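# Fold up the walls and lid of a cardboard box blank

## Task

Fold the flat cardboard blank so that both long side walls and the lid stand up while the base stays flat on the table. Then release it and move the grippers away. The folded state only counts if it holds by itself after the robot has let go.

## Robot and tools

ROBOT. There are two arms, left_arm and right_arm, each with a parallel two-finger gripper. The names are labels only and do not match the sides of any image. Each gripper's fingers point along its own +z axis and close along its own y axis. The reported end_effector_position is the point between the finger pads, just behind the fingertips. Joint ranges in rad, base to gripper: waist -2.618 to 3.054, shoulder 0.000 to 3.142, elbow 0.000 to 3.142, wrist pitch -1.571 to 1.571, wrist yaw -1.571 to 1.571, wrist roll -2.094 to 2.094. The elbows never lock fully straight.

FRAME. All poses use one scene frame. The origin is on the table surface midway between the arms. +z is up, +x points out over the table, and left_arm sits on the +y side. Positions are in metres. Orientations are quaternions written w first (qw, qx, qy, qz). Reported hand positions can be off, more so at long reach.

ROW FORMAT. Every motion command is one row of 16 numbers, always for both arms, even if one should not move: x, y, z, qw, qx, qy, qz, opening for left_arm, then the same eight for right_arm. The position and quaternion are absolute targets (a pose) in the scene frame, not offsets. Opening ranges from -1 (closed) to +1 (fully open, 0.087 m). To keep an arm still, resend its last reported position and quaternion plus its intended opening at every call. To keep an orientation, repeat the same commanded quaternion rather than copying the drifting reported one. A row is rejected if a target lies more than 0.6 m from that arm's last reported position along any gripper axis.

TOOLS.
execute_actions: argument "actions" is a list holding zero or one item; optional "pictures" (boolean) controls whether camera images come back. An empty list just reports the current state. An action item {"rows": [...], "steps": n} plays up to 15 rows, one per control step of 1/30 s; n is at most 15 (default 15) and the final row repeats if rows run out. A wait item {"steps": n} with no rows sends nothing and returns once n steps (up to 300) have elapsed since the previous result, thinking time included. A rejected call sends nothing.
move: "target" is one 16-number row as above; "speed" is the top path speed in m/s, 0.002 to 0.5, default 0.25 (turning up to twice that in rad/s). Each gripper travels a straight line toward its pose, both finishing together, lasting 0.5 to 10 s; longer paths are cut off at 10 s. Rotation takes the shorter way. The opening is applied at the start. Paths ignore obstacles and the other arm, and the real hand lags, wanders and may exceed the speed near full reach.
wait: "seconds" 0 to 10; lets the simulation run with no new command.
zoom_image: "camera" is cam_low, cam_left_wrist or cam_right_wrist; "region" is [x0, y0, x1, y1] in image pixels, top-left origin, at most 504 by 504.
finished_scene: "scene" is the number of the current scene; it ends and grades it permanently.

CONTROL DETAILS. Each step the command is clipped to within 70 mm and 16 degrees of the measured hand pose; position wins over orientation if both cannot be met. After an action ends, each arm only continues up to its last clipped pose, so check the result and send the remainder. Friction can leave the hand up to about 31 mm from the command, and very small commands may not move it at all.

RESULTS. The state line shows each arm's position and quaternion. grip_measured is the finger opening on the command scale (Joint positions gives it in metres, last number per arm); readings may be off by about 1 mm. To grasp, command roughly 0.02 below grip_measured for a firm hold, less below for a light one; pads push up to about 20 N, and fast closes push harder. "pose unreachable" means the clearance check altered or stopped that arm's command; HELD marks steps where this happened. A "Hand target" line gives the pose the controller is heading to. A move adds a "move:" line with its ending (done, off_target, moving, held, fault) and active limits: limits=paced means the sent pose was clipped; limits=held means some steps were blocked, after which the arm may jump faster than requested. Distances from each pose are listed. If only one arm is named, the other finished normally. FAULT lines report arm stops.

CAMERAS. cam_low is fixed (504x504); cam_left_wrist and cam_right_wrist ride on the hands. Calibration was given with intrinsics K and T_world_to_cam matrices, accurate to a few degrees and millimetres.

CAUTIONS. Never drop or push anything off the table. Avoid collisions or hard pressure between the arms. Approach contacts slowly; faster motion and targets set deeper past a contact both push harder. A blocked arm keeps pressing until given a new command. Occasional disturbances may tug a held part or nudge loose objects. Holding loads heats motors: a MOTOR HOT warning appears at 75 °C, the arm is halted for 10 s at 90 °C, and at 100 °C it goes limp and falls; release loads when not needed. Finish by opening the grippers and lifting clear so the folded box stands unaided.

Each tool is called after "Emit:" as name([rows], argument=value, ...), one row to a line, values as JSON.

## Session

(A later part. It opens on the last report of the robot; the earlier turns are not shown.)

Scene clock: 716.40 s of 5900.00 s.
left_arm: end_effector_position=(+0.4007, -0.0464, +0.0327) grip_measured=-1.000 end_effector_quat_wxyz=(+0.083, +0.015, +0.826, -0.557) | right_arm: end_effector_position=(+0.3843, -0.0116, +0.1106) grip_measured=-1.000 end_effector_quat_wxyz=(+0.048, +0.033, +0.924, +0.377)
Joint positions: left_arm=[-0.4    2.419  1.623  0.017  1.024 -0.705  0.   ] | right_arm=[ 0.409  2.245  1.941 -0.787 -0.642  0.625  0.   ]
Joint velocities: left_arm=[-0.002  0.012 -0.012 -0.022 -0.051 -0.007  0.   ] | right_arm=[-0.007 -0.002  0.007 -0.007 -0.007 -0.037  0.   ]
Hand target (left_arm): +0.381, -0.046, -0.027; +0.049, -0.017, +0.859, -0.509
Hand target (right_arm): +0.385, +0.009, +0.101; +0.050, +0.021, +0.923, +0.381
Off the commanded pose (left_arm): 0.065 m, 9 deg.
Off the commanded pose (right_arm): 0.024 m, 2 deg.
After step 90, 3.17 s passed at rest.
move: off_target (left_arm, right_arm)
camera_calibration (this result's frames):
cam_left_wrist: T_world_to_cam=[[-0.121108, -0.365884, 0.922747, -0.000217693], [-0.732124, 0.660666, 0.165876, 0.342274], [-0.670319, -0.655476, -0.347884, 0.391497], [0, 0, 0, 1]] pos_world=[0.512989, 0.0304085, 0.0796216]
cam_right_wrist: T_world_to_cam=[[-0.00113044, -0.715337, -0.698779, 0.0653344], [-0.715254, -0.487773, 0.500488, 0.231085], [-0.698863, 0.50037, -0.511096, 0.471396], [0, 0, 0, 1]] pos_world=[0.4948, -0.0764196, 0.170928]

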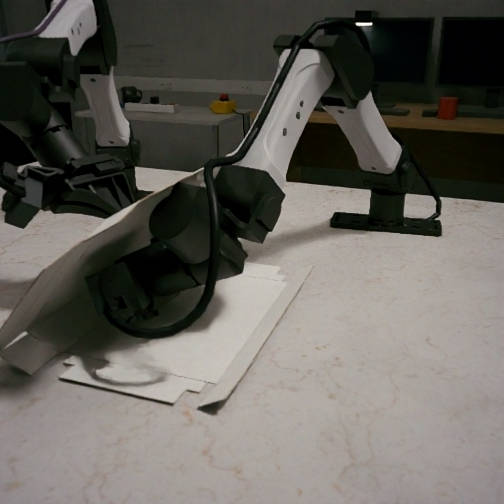

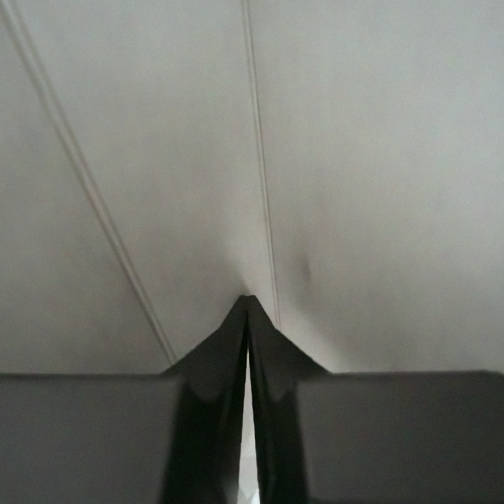

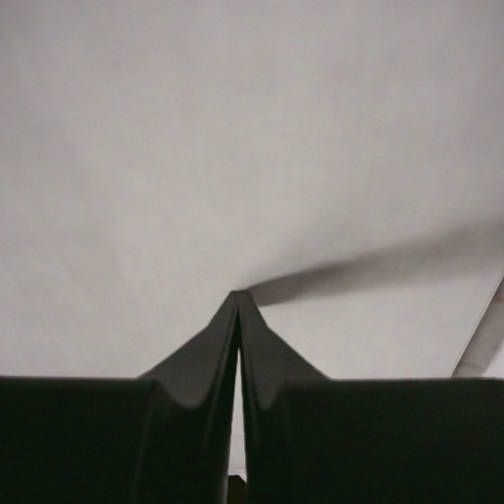

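Emit:
move(target=[0.39,0.13,0.03,0.05,-0.02,0.86,-0.51,-1,0.385,0.0,0.085,0.05,0.02,0.92,0.38,-1], speed=0.06)

Emit:
move(target=[0.39,0.14,-0.02,0.05,-0.02,0.86,-0.51,-1,0.385,0.0,0.085,0.05,0.02,0.92,0.38,-1], speed=0.06)

Scene clock: 724.20 s of 5900.00 s.
left_arm: end_effector_position=(+0.3923, +0.1274, +0.0331) grip_measured=-1.000 end_effector_quat_wxyz=(+0.059, -0.019, +0.857, -0.511) | right_arm: end_effector_position=(+0.3892, -0.0050, +0.0991) grip_measured=-1.000 end_effector_quat_wxyz=(+0.059, +0.024, +0.921, +0.384)
Joint positions: left_arm=[-0.049  2.412  1.776 -0.81   1.077 -0.048  0.   ] | right_arm=[ 0.417  2.26   1.912 -0.713 -0.643  0.625  0.   ]
Joint velocities: left_arm=[-0.017  0.002  0.007 -0.11  -0.066  0.081  0.   ] | right_arm=[ 0.002  0.007  0.002  0.066 -0.007  0.066  0.   ]
Hand target (left_arm): +0.392, +0.130, +0.029; +0.053, -0.022, +0.859, -0.508
Hand target (right_arm): +0.385, -0.000, +0.085; +0.050, +0.020, +0.923, +0.381
Off the commanded pose (left_arm): 0.005 m, 1 deg.
Off the commanded pose (right_arm): 0.016 m, 1 deg.
After step 90, 1.43 s passed at rest.
move: off_target (right_arm)
camera_calibration (this result's frames):
cam_left_wrist: T_world_to_cam=[[-0.0325307, -0.464288, 0.885086, 0.041043], [-0.738212, 0.60815, 0.291884, 0.22608], [-0.673783, -0.643887, -0.362527, 0.500322], [0, 0, 0, 1]] pos_world=[0.505339, 0.203716, 0.0790646]
cam_right_wrist: T_world_to_cam=[[0.0247344, -0.706223, -0.707558, 0.0528732], [-0.724737, -0.500177, 0.473898, 0.249865], [-0.688582, 0.501071, -0.524197, 0.462998], [0, 0, 0, 1]] pos_world=[0.498591, -0.0696781, 0.161703]

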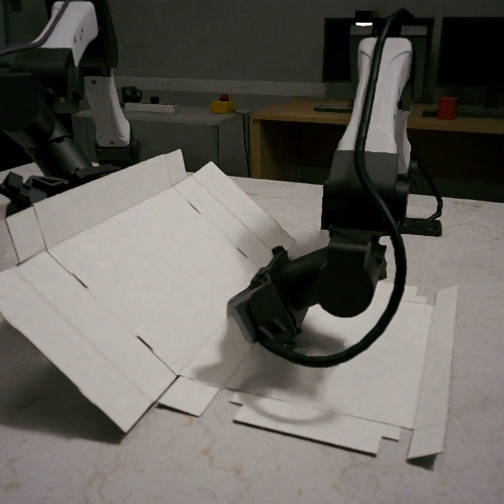

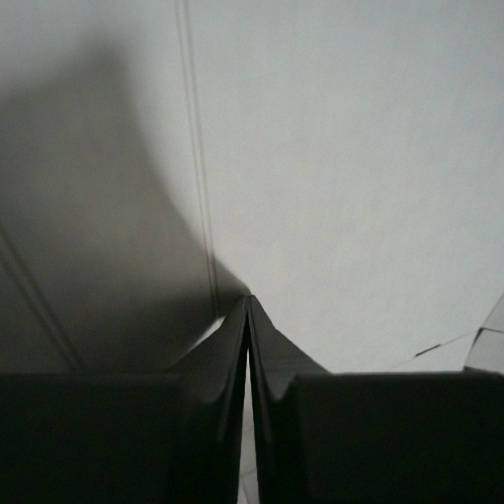

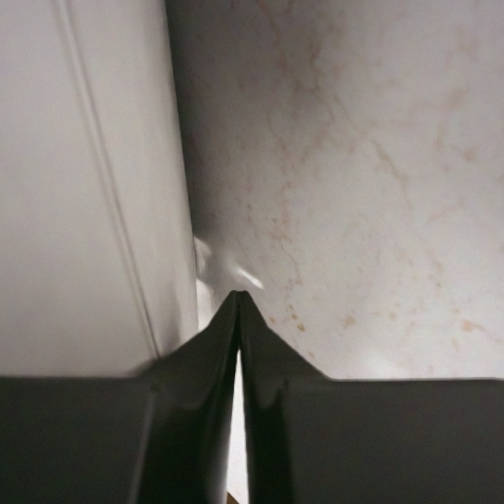

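Scene clock: 725.43 s of 5900.00 s.
left_arm: end_effector_position=(+0.3904, +0.1306, +0.0227) grip_measured=-1.000 end_effector_quat_wxyz=(+0.053, -0.023, +0.831, -0.553) | right_arm: end_effector_position=(+0.3894, -0.0051, +0.0990) grip_measured=-1.000 end_effector_quat_wxyz=(+0.059, +0.025, +0.921, +0.384)
Joint positions: left_arm=[-0.026  2.472  1.777 -0.803  1.177 -0.01   0.   ] | right_arm=[ 0.417  2.26   1.912 -0.713 -0.642  0.625  0.   ]
Joint velocities: left_arm=[-0.007 -0.017 -0.012 -0.051 -0.081 -0.037  0.   ] | right_arm=[-0.002  0.012  0.012 -0.037  0.022  0.007  0.   ]
Hand target (left_arm): +0.388, +0.141, -0.017; +0.050, -0.020, +0.858, -0.510
Hand target (right_arm): +0.385, -0.000, +0.085; +0.050, +0.020, +0.923, +0.381
Off the commanded pose (left_arm): 0.044 m, 6 deg.
Off the commanded pose (right_arm): 0.016 m, 1 deg.
move: off_target (left_arm, right_arm)
camera_calibration (this result's frames):
cam_left_wrist: T_world_to_cam=[[-0.0251757, -0.37489, 0.926727, 0.0361782], [-0.733972, 0.636312, 0.237469, 0.221653], [-0.678713, -0.674214, -0.291179, 0.501597], [0, 0, 0, 1]] pos_world=[0.504038, 0.210706, 0.0598911]
cam_right_wrist: T_world_to_cam=[[0.0246141, -0.706887, -0.706898, 0.0526856], [-0.7252, -0.499336, 0.474077, 0.250125], [-0.688098, 0.500973, -0.524925, 0.462952], [0, 0, 0, 1]] pos_world=[0.498651, -0.0697872, 0.16168]

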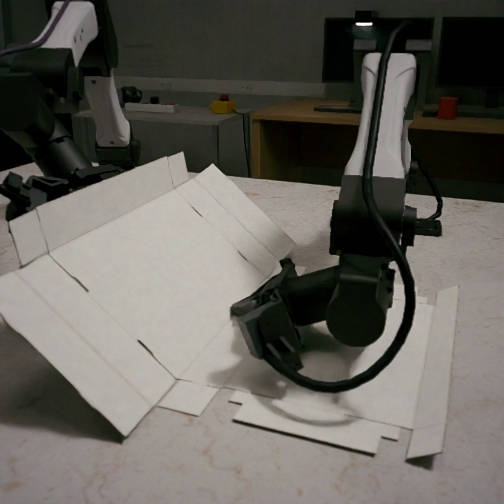

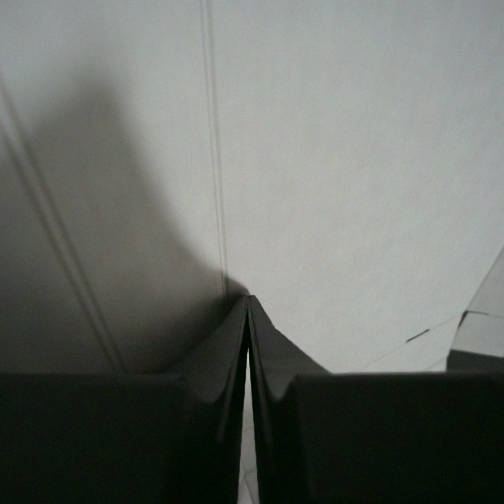

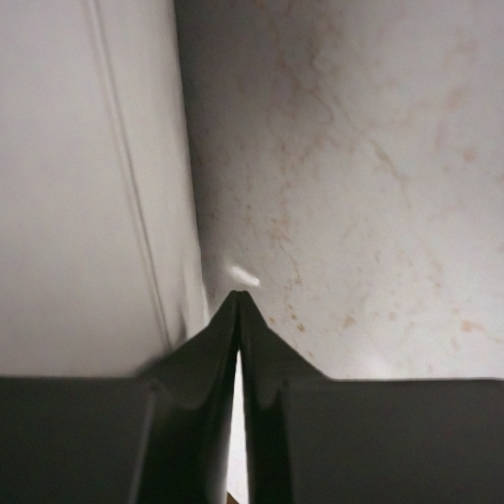

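Emit:
execute_actions(actions=[])

Scene clock: 739.10 s of 5900.00 s.
left_arm: end_effector_position=(+0.3904, +0.1306, +0.0228) grip_measured=-1.000 end_effector_quat_wxyz=(+0.054, -0.022, +0.831, -0.553) | right_arm: end_effector_position=(+0.3894, -0.0051, +0.0990) grip_measured=-1.000 end_effector_quat_wxyz=(+0.059, +0.025, +0.921, +0.384)
Joint positions: left_arm=[-0.026  2.472  1.777 -0.803  1.178 -0.007  0.   ] | right_arm=[ 0.417  2.26   1.912 -0.713 -0.642  0.625  0.   ]
Joint velocities: left_arm=[ 0.007 -0.002  0.002  0.037 -0.125 -0.095  0.   ] | right_arm=[ 0.012  0.012 -0.002 -0.066 -0.037  0.051  0.   ]
Hand target (left_arm): +0.388, +0.141, -0.017; +0.050, -0.020, +0.858, -0.510
Hand target (right_arm): +0.385, -0.000, +0.085; +0.050, +0.020, +0.923, +0.381
Off the commanded pose (left_arm): 0.044 m, 6 deg.
Off the commanded pose (right_arm): 0.016 m, 1 deg.
Steps of this call (steps 1 to 90: nothing new was sent; then 10.67 s passed at rest). Readings (end_effector_position):
1: left_arm (+0.3904, +0.1306, +0.0228) | right_arm (+0.3894, -0.0051, +0.0990)
2: left_arm (+0.3904, +0.1306, +0.0228) | right_arm (+0.3894, -0.0051, +0.0990)
4: left_arm (+0.3904, +0.1306, +0.0227) | right_arm (+0.3894, -0.0051, +0.0990)
8: left_arm (+0.3904, +0.1306, +0.0228) | right_arm (+0.3894, -0.0051, +0.0990)
90: the state above
camera_calibration (this result's frames):
cam_left_wrist: T_world_to_cam=[[-0.0279142, -0.374442, 0.92683, 0.0371636], [-0.733883, 0.637209, 0.235331, 0.221549], [-0.678702, -0.673616, -0.292583, 0.501546], [0, 0, 0, 1]] pos_world=[0.504029, 0.210591, 0.0601622]
cam_right_wrist: T_world_to_cam=[[0.0246141, -0.706887, -0.706898, 0.0526856], [-0.7252, -0.499336, 0.474077, 0.250125], [-0.688098, 0.500973, -0.524925, 0.462952], [0, 0, 0, 1]] pos_world=[0.498651, -0.0697872, 0.16168]

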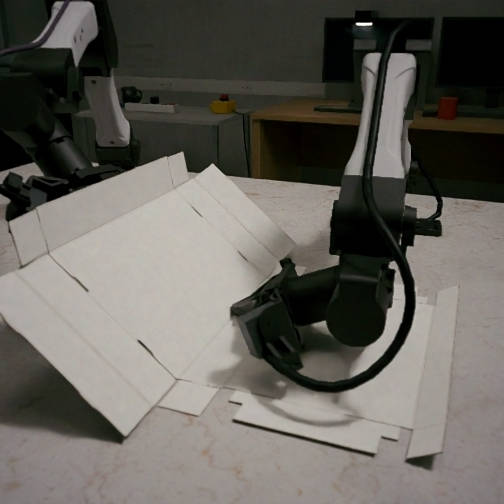

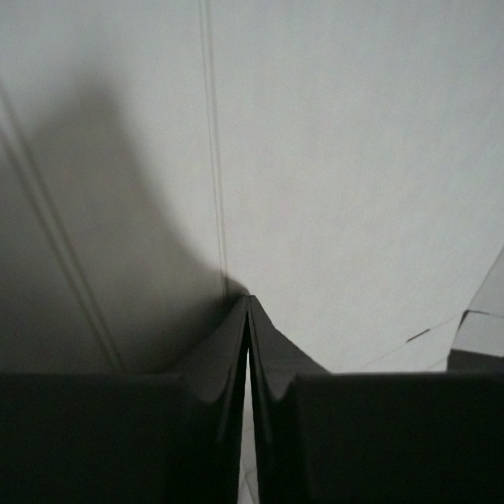

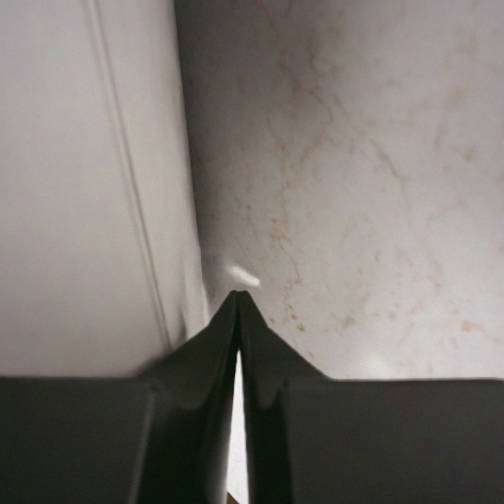

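Emit:
move(target=[0.39,0.155,0.05,0.05,-0.02,0.86,-0.51,-1,0.385,0,0.085,0.05,0.02,0.92,0.38,-1], speed=0.1)

Emit:
move(target=[0.39,0.15,-0.03,0.05,-0.02,0.86,-0.51,-1,0.385,0,0.085,0.05,0.02,0.92,0.38,-1], speed=0.05)

Emit:
move(target=[0.39,0.0,-0.03,0.05,-0.02,0.86,-0.51,-1,0.385,-0.16,0.085,0.05,0.02,0.92,0.38,-1], speed=0.05)

Scene clock: 749.10 s of 5900.00 s.
left_arm: end_effector_position=(+0.3857, +0.1504, +0.0396) grip_measured=-1.000 end_effector_quat_wxyz=(+0.039, -0.026, +0.857, -0.513) | right_arm: end_effector_position=(+0.3899, -0.0049, +0.0992) grip_measured=-1.000 end_effector_quat_wxyz=(+0.060, +0.024, +0.921, +0.384)
Joint positions: left_arm=[ 0.001  2.449  1.869 -1.016  1.08   0.075  0.   ] | right_arm=[ 0.417  2.26   1.912 -0.71  -0.642  0.625  0.   ]
Joint velocities: left_arm=[-0.002 -0.007  0.017 -0.154 -0.051  0.066  0.   ] | right_arm=[ 0.017 -0.012 -0.002  0.037  0.037 -0.095  0.   ]
Hand target (left_arm): +0.389, +0.155, +0.050; +0.051, -0.021, +0.859, -0.509
Hand target (right_arm): +0.385, -0.000, +0.085; +0.050, +0.020, +0.923, +0.381
Off the commanded pose (left_arm): 0.012 m, 1 deg.
Off the commanded pose (right_arm): 0.016 m, 1 deg.
After step 90, 5.90 s passed at rest.
move: off_target (left_arm, right_arm)
camera_calibration (this result's frames):
cam_left_wrist: T_world_to_cam=[[0.000246311, -0.461232, 0.887279, 0.032593], [-0.72067, 0.61505, 0.31992, 0.196448], [-0.693279, -0.639514, -0.332244, 0.518625], [0, 0, 0, 1]] pos_world=[0.501118, 0.225875, 0.0805434]
cam_right_wrist: T_world_to_cam=[[0.0266031, -0.706049, -0.707663, 0.0522844], [-0.726529, -0.499896, 0.471444, 0.251306], [-0.68662, 0.501596, -0.526264, 0.462877], [0, 0, 0, 1]] pos_world=[0.499011, -0.0696354, 0.162119]

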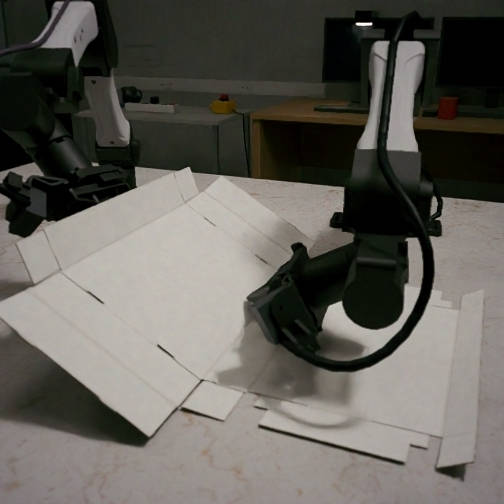

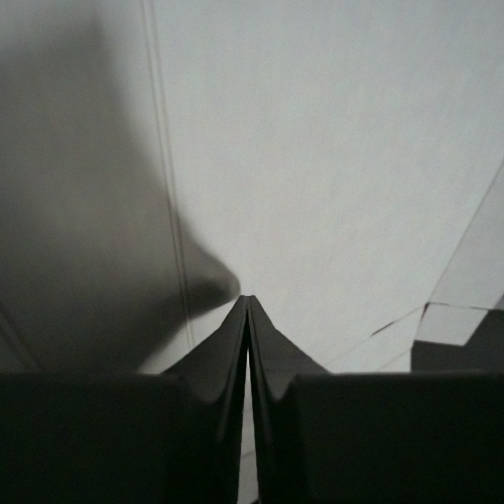

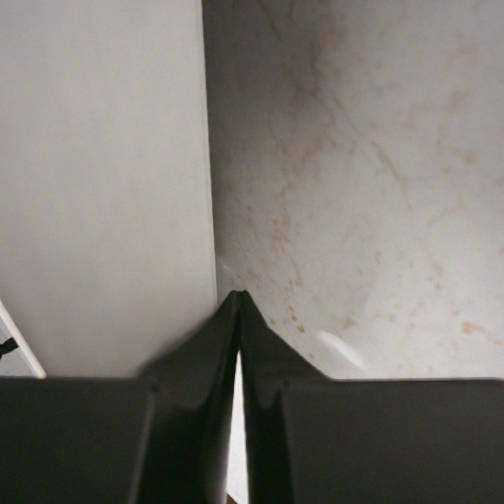

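Scene clock: 750.83 s of 5900.00 s.
left_arm: end_effector_position=(+0.3908, +0.1498, +0.0258) grip_measured=-1.000 end_effector_quat_wxyz=(+0.048, -0.034, +0.830, -0.555) | right_arm: end_effector_position=(+0.3911, -0.0060, +0.0980) grip_measured=-1.000 end_effector_quat_wxyz=(+0.063, +0.025, +0.923, +0.380)
Joint positions: left_arm=[ 0.017  2.506  1.849 -0.939  1.182  0.072  0.   ] | right_arm=[ 0.417  2.26   1.912 -0.71  -0.631  0.623  0.   ]
Joint velocities: left_arm=[-0.007 -0.007 -0.002 -0.066 -0.037 -0.007  0.   ] | right_arm=[-0.012 -0.002 -0.012 -0.022  0.037  0.066  0.   ]
Hand target (left_arm): +0.387, +0.152, -0.026; +0.045, -0.016, +0.858, -0.512
Hand target (right_arm): +0.385, -0.000, +0.085; +0.050, +0.020, +0.923, +0.381
Off the commanded pose (left_arm): 0.056 m, 6 deg.
Off the commanded pose (right_arm): 0.015 m, 2 deg.
move: off_target (left_arm, right_arm)
camera_calibration (this result's frames):
cam_left_wrist: T_world_to_cam=[[-0.0012066, -0.369185, 0.929355, 0.0302033], [-0.736077, 0.629407, 0.249075, 0.210648], [-0.676897, -0.683776, -0.272508, 0.515927], [0, 0, 0, 1]] pos_world=[0.504319, 0.231346, 0.0600574]
cam_right_wrist: T_world_to_cam=[[0.0272788, -0.712594, -0.701046, 0.0496504], [-0.730958, -0.492603, 0.472274, 0.253892], [-0.681877, 0.499552, -0.534314, 0.462484], [0, 0, 0, 1]] pos_world=[0.499588, -0.0705866, 0.162012]

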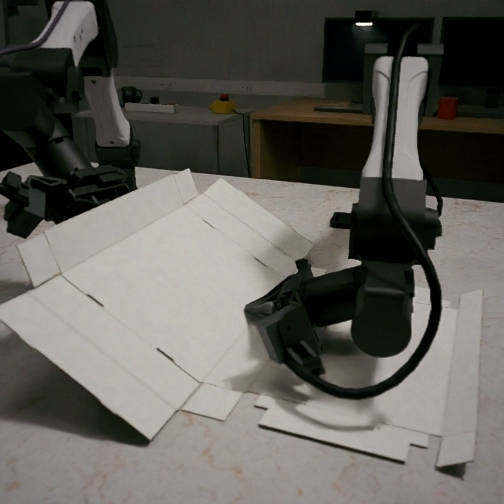

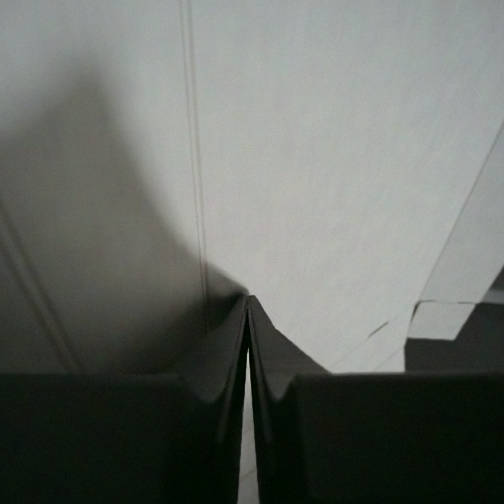

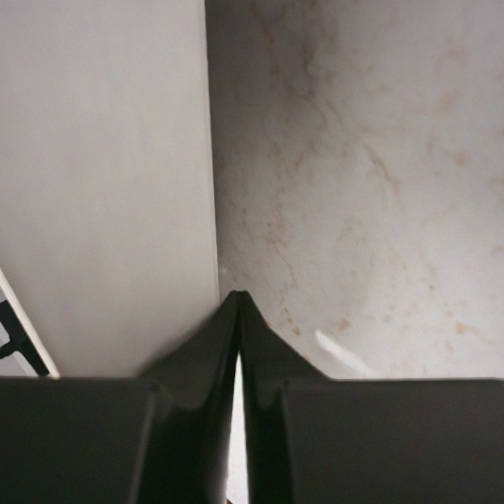

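Scene clock: 754.37 s of 5900.00 s.
left_arm: end_effector_position=(+0.3918, +0.0033, +0.0247) grip_measured=-1.000 end_effector_quat_wxyz=(+0.042, +0.008, +0.819, -0.572) | right_arm: end_effector_position=(+0.3913, -0.1609, +0.0752) grip_measured=-1.000 end_effector_quat_wxyz=(+0.060, +0.022, +0.927, +0.369)
Joint positions: left_arm=[-0.295  2.438  1.636 -0.189  1.151 -0.538  0.   ] | right_arm=[ 0.093  2.202  1.766 -0.894 -0.734  0.216  0.   ]
Joint velocities: left_arm=[-0.012  0.012 -0.007  0.022 -0.095 -0.095  0.   ] | right_arm=[-0.002  0.007 -0.007 -0.051  0.051 -0.007  0.   ]
Hand target (left_arm): +0.384, +0.003, -0.026; +0.043, -0.014, +0.858, -0.512
Hand target (right_arm): +0.383, -0.159, +0.084; +0.052, +0.021, +0.923, +0.381
Off the commanded pose (left_arm): 0.055 m, 9 deg.
Off the commanded pose (right_arm): 0.012 m, 2 deg.
move: off_target (left_arm, right_arm)
camera_calibration (this result's frames):
cam_left_wrist: T_world_to_cam=[[-0.0652198, -0.33185, 0.941075, 0.00189034], [-0.69447, 0.692311, 0.196, 0.288607], [-0.716559, -0.640766, -0.275612, 0.431622], [0, 0, 0, 1]] pos_world=[0.509835, 0.0773894, 0.0606144]
cam_right_wrist: T_world_to_cam=[[0.0272307, -0.729585, -0.683348, -0.0807428], [-0.724932, -0.485098, 0.489033, 0.186074], [-0.688282, 0.482064, -0.542109, 0.528216], [0, 0, 0, 1]] pos_world=[0.500651, -0.223278, 0.140179]

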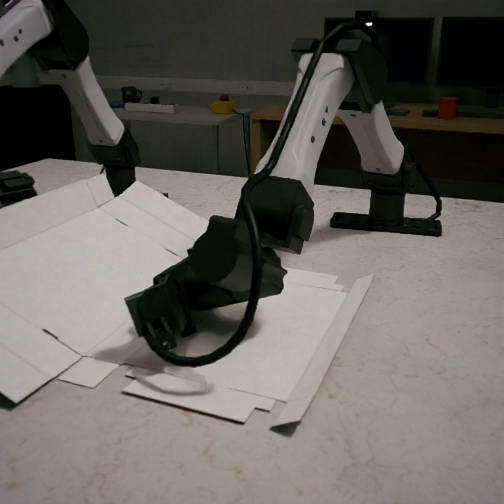

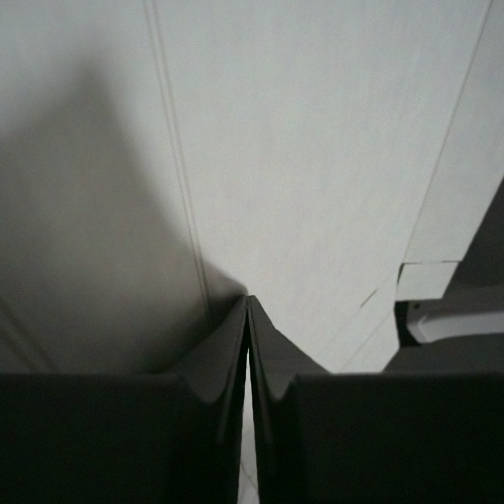

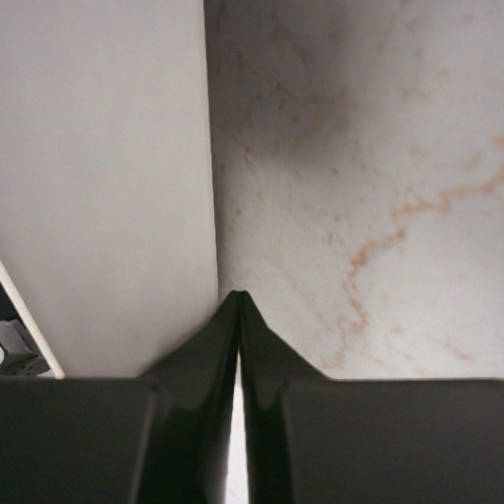

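Emit:
move(target=[0.30,0.04,0.09,0.5,0,0.866,0,-1,0.385,-0.16,0.085,0.05,0.02,0.92,0.38,-1], speed=0.15)

Scene clock: 782.07 s of 5900.00 s.
left_arm: end_effector_position=(+0.3008, +0.0405, +0.0797) grip_measured=-1.000 end_effector_quat_wxyz=(+0.485, -0.001, +0.875, +0.004) | right_arm: end_effector_position=(+0.3847, -0.1590, +0.0775) grip_measured=-1.000 end_effector_quat_wxyz=(+0.046, +0.024, +0.925, +0.376)
Joint positions: left_arm=[-0.891  1.604  0.866  0.017 -0.64  -0.477  0.   ] | right_arm=[ 0.093  2.202  1.766 -0.923 -0.754  0.21   0.   ]
Joint velocities: left_arm=[ 0.002  0.012  0.002  0.007 -0.095  0.022  0.   ] | right_arm=[-0.012 -0.017  0.002 -0.037 -0.051 -0.022  0.   ]
Hand target (left_arm): +0.299, +0.039, +0.086; +0.496, -0.000, +0.868, -0.002
Hand target (right_arm): +0.385, -0.160, +0.085; +0.050, +0.020, +0.923, +0.381
Off the commanded pose (left_arm): 0.010 m, 2 deg.
Off the commanded pose (right_arm): 0.008 m, 1 deg.
After step 90, 19.17 s passed at rest.
move: done
camera_calibration (this result's frames):
cam_left_wrist: T_world_to_cam=[[-0.00752106, -0.999972, -0.000126686, 0.0412621], [-0.988415, 0.00745335, -0.151591, 0.332712], [0.151588, -0.00101491, -0.988443, 0.175165], [0, 0, 0, 1]] pos_world=[0.302615, 0.0389589, 0.223582]
cam_right_wrist: T_world_to_cam=[[0.0149094, -0.71751, -0.696388, -0.0699919], [-0.707547, -0.499685, 0.499692, 0.171293], [-0.706509, 0.485277, -0.515122, 0.529409], [0, 0, 0, 1]] pos_world=[0.496274, -0.221537, 0.138375]

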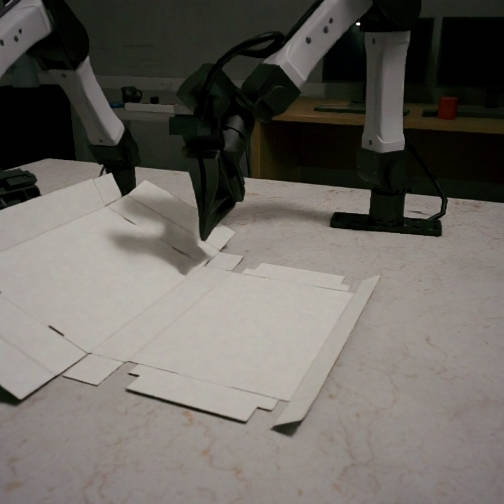

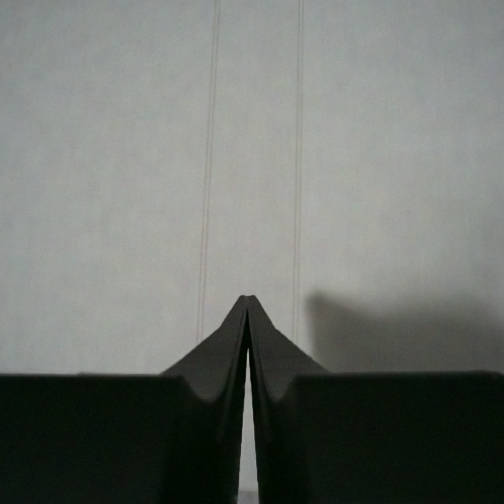

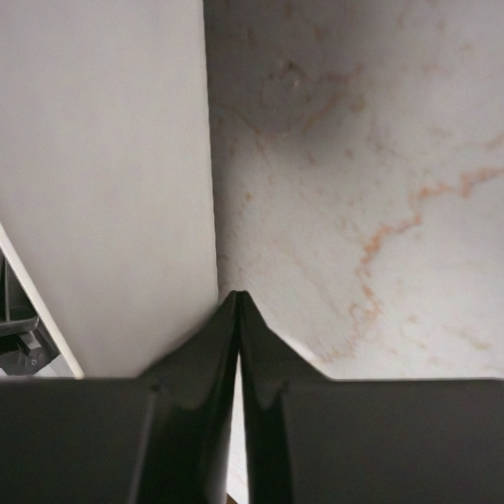

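Emit:
move(target=[0.25,0.04,0.06,0.57,0,0.82,0,-1,0.385,-0.16,0.085,0.05,0.02,0.92,0.38,-1], speed=0.15)

Scene clock: 788.43 s of 5900.00 s.
left_arm: end_effector_position=(+0.2533, +0.0396, +0.0566) grip_measured=-1.000 end_effector_quat_wxyz=(+0.564, -0.002, +0.826, +0.004) | right_arm: end_effector_position=(+0.3847, -0.1590, +0.0775) grip_measured=-1.000 end_effector_quat_wxyz=(+0.045, +0.023, +0.925, +0.377)
Joint positions: left_arm=[-1.079  1.573  0.56   0.409 -0.875 -0.483  0.   ] | right_arm=[ 0.093  2.202  1.766 -0.923 -0.755  0.21   0.   ]
Joint velocities: left_arm=[-0.007 -0.017  0.012  0.022 -0.007  0.022  0.   ] | right_arm=[-0.022 -0.012  0.007  0.007 -0.037 -0.051  0.   ]
Hand target (left_arm): +0.250, +0.040, +0.059; +0.570, -0.000, +0.822, -0.000
Hand target (right_arm): +0.385, -0.160, +0.085; +0.050, +0.020, +0.923, +0.381
Off the commanded pose (left_arm): 0.005 m, 1 deg.
Off the commanded pose (right_arm): 0.008 m, 1 deg.
After step 90, 1.97 s passed at rest.
move: done
camera_calibration (this result's frames):
cam_left_wrist: T_world_to_cam=[[-0.00630403, -0.999979, -0.0016627, 0.0397505], [-0.943519, 0.00649888, -0.331254, 0.281154], [0.331258, -0.000519446, -0.94354, 0.111427], [0, 0, 0, 1]] pos_world=[0.228614, 0.0379804, 0.198335]
cam_right_wrist: T_world_to_cam=[[0.0154416, -0.717316, -0.696577, -0.0701203], [-0.707296, -0.500259, 0.499474, 0.171055], [-0.706749, 0.484973, -0.515079, 0.52939], [0, 0, 0, 1]] pos_world=[0.496215, -0.221467, 0.138396]

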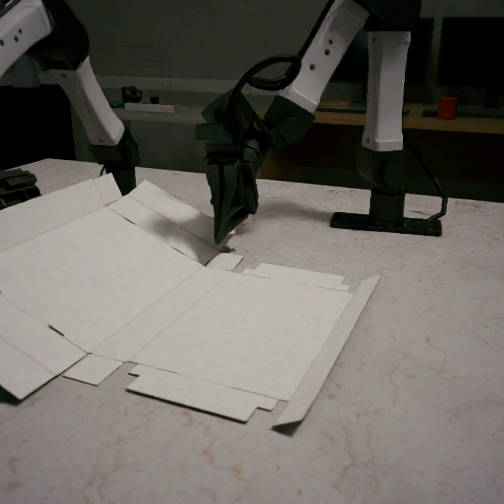

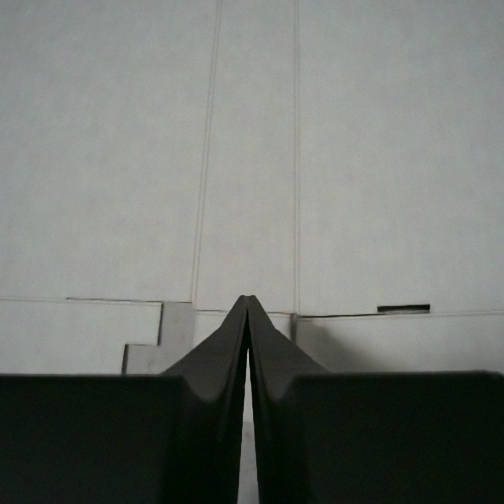

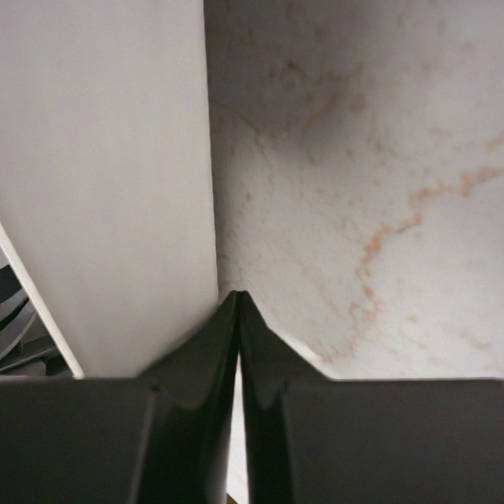

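Emit:
move(target=[0.30,0.04,0.05,0.527,0.314,0.758,-0.218,-1,0.36,-0.16,0.085,0.05,0.02,0.92,0.38,-1], speed=0.15)

Emit:
move(target=[0.30,0.035,-0.03,0.527,0.314,0.758,-0.218,-1,0.36,-0.16,0.085,0.05,0.02,0.92,0.38,-1], speed=0.05)

Emit:
move(target=[0.30,0.035,-0.03,0.527,0.314,0.758,-0.218,-1,0.35,0.0,0.12,0.05,0.02,0.92,0.38,-1], speed=0.06)

Emit:
move(target=[0.30,0.035,-0.03,0.527,0.314,0.758,-0.218,-1,0.35,0.08,0.10,0.05,0.02,0.92,0.38,-1], speed=0.05)

Scene clock: 805.97 s of 5900.00 s.
left_arm: end_effector_position=(+0.2928, +0.0405, +0.0501) grip_measured=-1.000 end_effector_quat_wxyz=(+0.526, +0.315, +0.760, -0.217) | right_arm: end_effector_position=(+0.3614, -0.1607, +0.0786) grip_measured=-1.000 end_effector_quat_wxyz=(+0.041, +0.025, +0.925, +0.376)
Joint positions: left_arm=[-0.55   1.614  0.466  0.766  0.33   0.132  0.   ] | right_arm=[ 0.093  2.116  1.634 -0.887 -0.755  0.21   0.   ]
Joint velocities: left_arm=[-0.012 -0.022 -0.007 -0.066 -0.022  0.066  0.   ] | right_arm=[ 0.007 -0.017 -0.007  0.037  0.007  0.037  0.   ]
Hand target (left_arm): +0.300, +0.041, +0.052; +0.530, +0.317, +0.757, -0.215
Hand target (right_arm): +0.360, -0.160, +0.085; +0.050, +0.020, +0.923, +0.381
Off the commanded pose (left_arm): 0.007 m, 0 deg.
Off the commanded pose (right_arm): 0.007 m, 1 deg.
After step 90, 11.30 s passed at rest.
move: done
camera_calibration (this result's frames):
cam_left_wrist: T_world_to_cam=[[-0.716466, -0.697622, 0.000521328, 0.236461], [-0.655391, 0.672837, -0.343153, 0.205451], [0.23904, -0.246199, -0.93928, 0.129014], [0, 0, 0, 1]] pos_world=[0.273227, 0.0584885, 0.191558]
cam_right_wrist: T_world_to_cam=[[0.0085539, -0.717831, -0.696165, -0.0678348], [-0.702319, -0.499887, 0.506815, 0.150883], [-0.711811, 0.484595, -0.508422, 0.515663], [0, 0, 0, 1]] pos_world=[0.473603, -0.223157, 0.138481]

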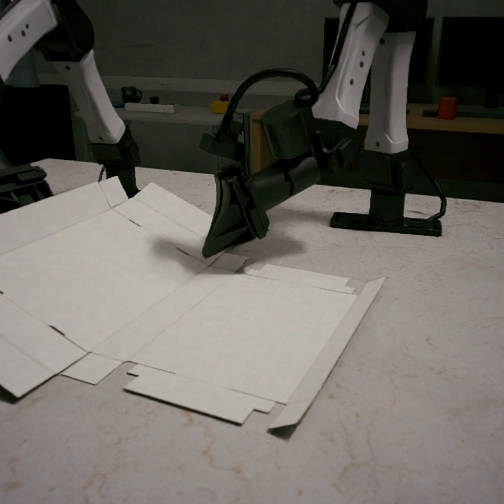

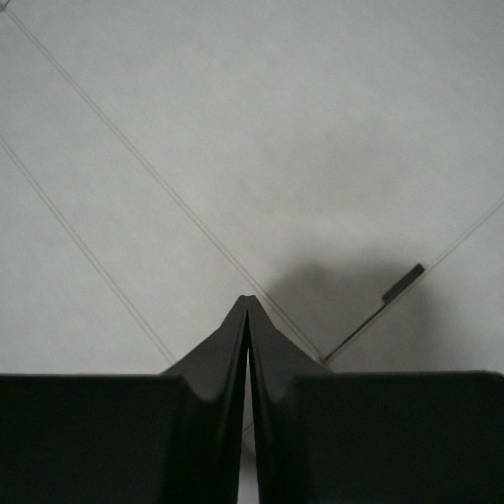

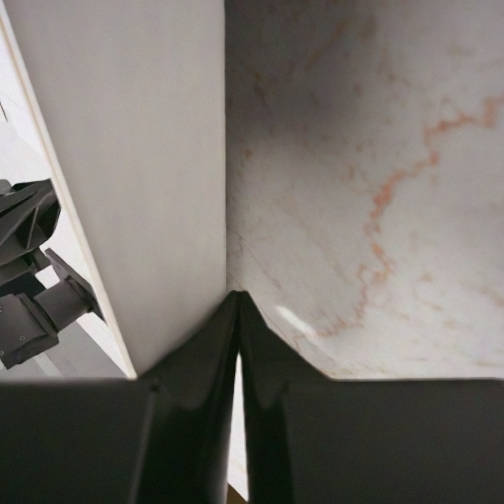

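Scene clock: 807.87 s of 5900.00 s.
left_arm: end_effector_position=(+0.3200, +0.0262, +0.0197) grip_measured=-1.000 end_effector_quat_wxyz=(+0.594, +0.315, +0.706, -0.222) | right_arm: end_effector_position=(+0.3614, -0.1607, +0.0786) grip_measured=-1.000 end_effector_quat_wxyz=(+0.041, +0.025, +0.925, +0.376)
Joint positions: left_arm=[-0.55   2.005  0.466  1.33   0.34   0.132  0.   ] | right_arm=[ 0.093  2.116  1.634 -0.887 -0.755  0.21   0.   ]
Joint velocities: left_arm=[-0.002  0.002  0.007  0.066  0.037  0.037  0.   ] | right_arm=[-0.002 -0.012  0.002 -0.007 -0.051  0.007  0.   ]
Hand target (left_arm): +0.298, +0.036, -0.027; +0.528, +0.315, +0.758, -0.218
Hand target (right_arm): +0.360, -0.160, +0.085; +0.050, +0.020, +0.923, +0.381
Off the commanded pose (left_arm): 0.054 m, 10 deg.
Off the commanded pose (right_arm): 0.007 m, 1 deg.
move: off_target (left_arm)
camera_calibration (this result's frames):
cam_left_wrist: T_world_to_cam=[[-0.718462, -0.693007, -0.0596143, 0.247677], [-0.583896, 0.647473, -0.489739, 0.203137], [0.377991, -0.317051, -0.869828, 0.0464276], [0, 0, 0, 1]] pos_world=[0.279008, 0.0548362, 0.154633]
cam_right_wrist: T_world_to_cam=[[0.0085539, -0.717831, -0.696165, -0.0678348], [-0.702319, -0.499887, 0.506815, 0.150883], [-0.711811, 0.484595, -0.508422, 0.515663], [0, 0, 0, 1]] pos_world=[0.473603, -0.223157, 0.138481]

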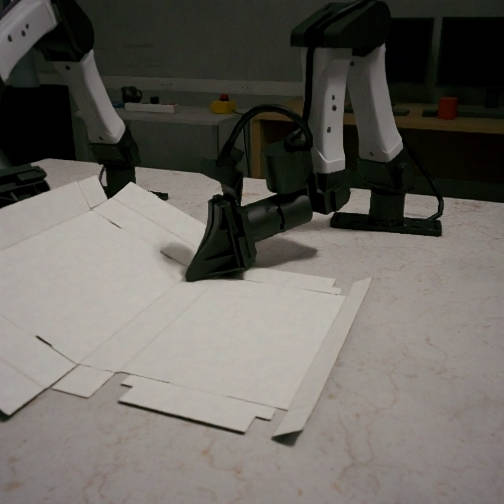

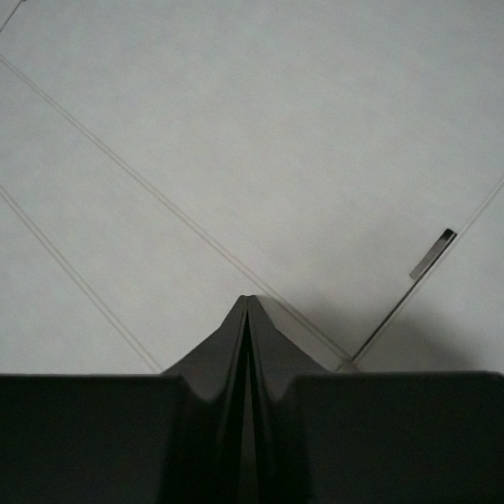

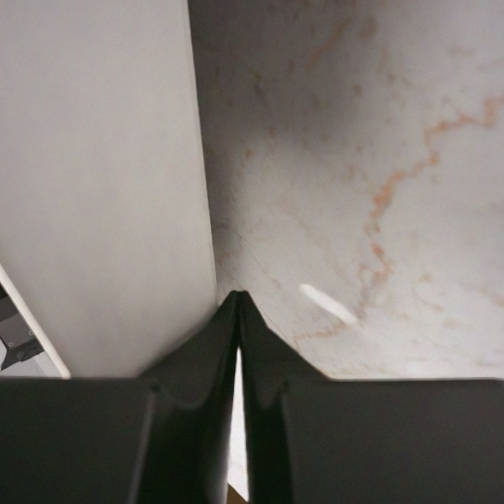

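Scene clock: 810.93 s of 5900.00 s.
left_arm: end_effector_position=(+0.3231, +0.0292, +0.0205) grip_measured=-1.000 end_effector_quat_wxyz=(+0.598, +0.308, +0.708, -0.214) | right_arm: end_effector_position=(+0.3509, -0.0146, +0.1176) grip_measured=-1.000 end_effector_quat_wxyz=(+0.051, +0.025, +0.928, +0.369)
Joint positions: left_arm=[-0.549  2.005  0.466  1.335  0.317  0.132  0.   ] | right_arm=[ 0.437  2.106  1.756 -0.736 -0.615  0.63   0.   ]
Joint velocities: left_arm=[-0.022  0.012  0.007  0.022  0.007 -0.007  0.   ] | right_arm=[ 0.002 -0.012  0.007 -0.051  0.022  0.081  0.   ]
Hand target (left_arm): +0.297, +0.037, -0.026; +0.529, +0.313, +0.758, -0.219
Hand target (right_arm): +0.351, -0.001, +0.120; +0.048, +0.019, +0.923, +0.381
Off the commanded pose (left_arm): 0.056 m, 10 deg.
Off the commanded pose (right_arm): 0.015 m, 2 deg.
move: off_target (left_arm, right_arm)
camera_calibration (this result's frames):
cam_left_wrist: T_world_to_cam=[[-0.702106, -0.709044, -0.0656075, 0.247331], [-0.595507, 0.63519, -0.491838, 0.20757], [0.390408, -0.306252, -0.868212, 0.0425356], [0, 0, 0, 1]] pos_world=[0.280656, 0.0565485, 0.155248]
cam_right_wrist: T_world_to_cam=[[0.0153, -0.728433, -0.684946, 0.0604033], [-0.71519, -0.4867, 0.501624, 0.202087], [-0.698763, 0.482192, -0.528414, 0.454867], [0, 0, 0, 1]] pos_world=[0.46145, -0.0769777, 0.18036]

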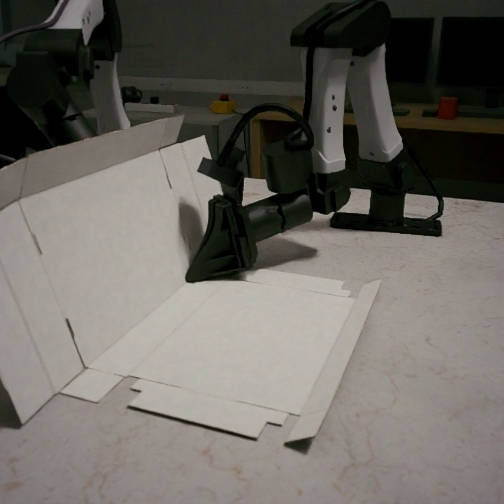

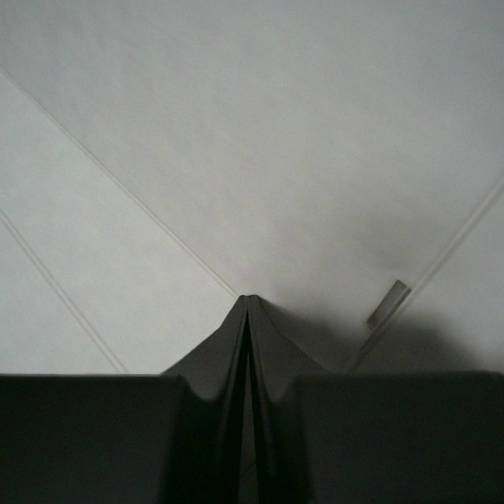

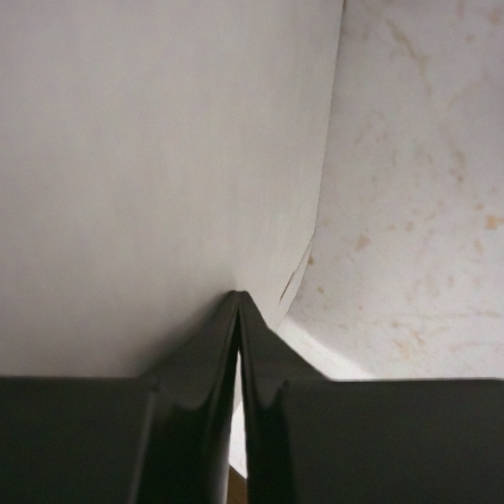

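Scene clock: 813.17 s of 5900.00 s.
left_arm: end_effector_position=(+0.3356, +0.0489, +0.0201) grip_measured=-1.000 end_effector_quat_wxyz=(+0.609, +0.279, +0.721, -0.180) | right_arm: end_effector_position=(+0.3580, +0.0496, +0.1087) grip_measured=-1.000 end_effector_quat_wxyz=(+0.057, +0.036, +0.929, +0.364)
Joint positions: left_arm=[-0.523  2.005  0.463  1.34   0.248  0.132  0.   ] | right_arm=[ 0.559  2.232  1.915 -0.691 -0.534  0.777  0.   ]
Joint velocities: left_arm=[-0.007 -0.017 -0.012  0.007  0.051 -0.022  0.   ] | right_arm=[ 0.007  0.007  0.002 -0.007 -0.022 -0.007  0.   ]
Hand target (left_arm): +0.297, +0.039, -0.026; +0.529, +0.310, +0.759, -0.219
Hand target (right_arm): +0.350, +0.078, +0.101; +0.049, +0.020, +0.923, +0.381
Off the commanded pose (left_arm): 0.063 m, 12 deg.
Off the commanded pose (right_arm): 0.033 m, 3 deg.
move: off_target (left_arm, right_arm)
camera_calibration (this result's frames):
cam_left_wrist: T_world_to_cam=[[-0.631747, -0.771052, -0.0798403, 0.249796], [-0.649178, 0.582536, -0.489101, 0.222828], [0.423632, -0.257157, -0.868565, 0.0297965], [0, 0, 0, 1]] pos_world=[0.28984, 0.0704628, 0.15481]
cam_right_wrist: T_world_to_cam=[[-0.00117081, -0.734656, -0.678439, 0.106554], [-0.728203, -0.46435, 0.504084, 0.246148], [-0.685361, 0.494631, -0.534435, 0.419406], [0, 0, 0, 1]] pos_world=[0.466815, -0.014872, 0.172356]

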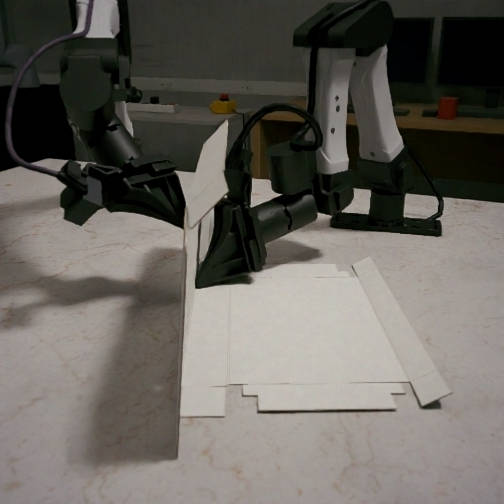

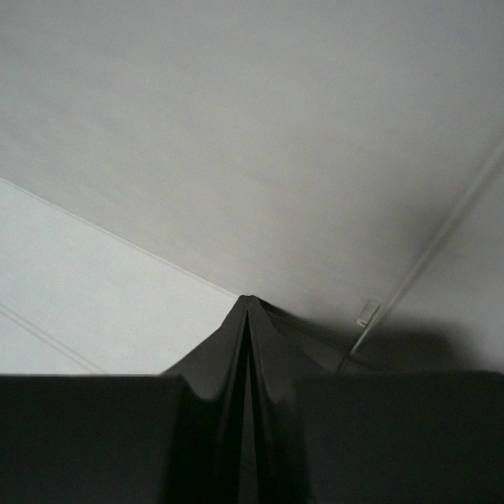

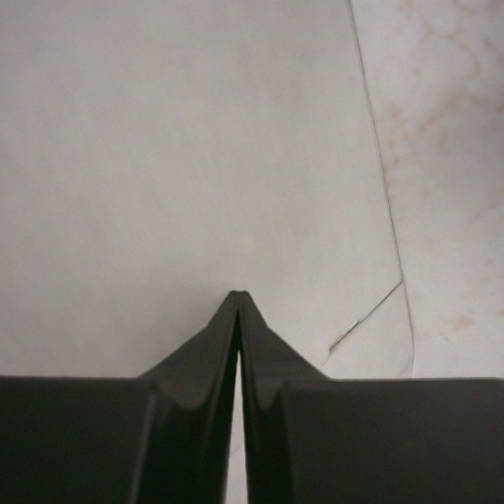

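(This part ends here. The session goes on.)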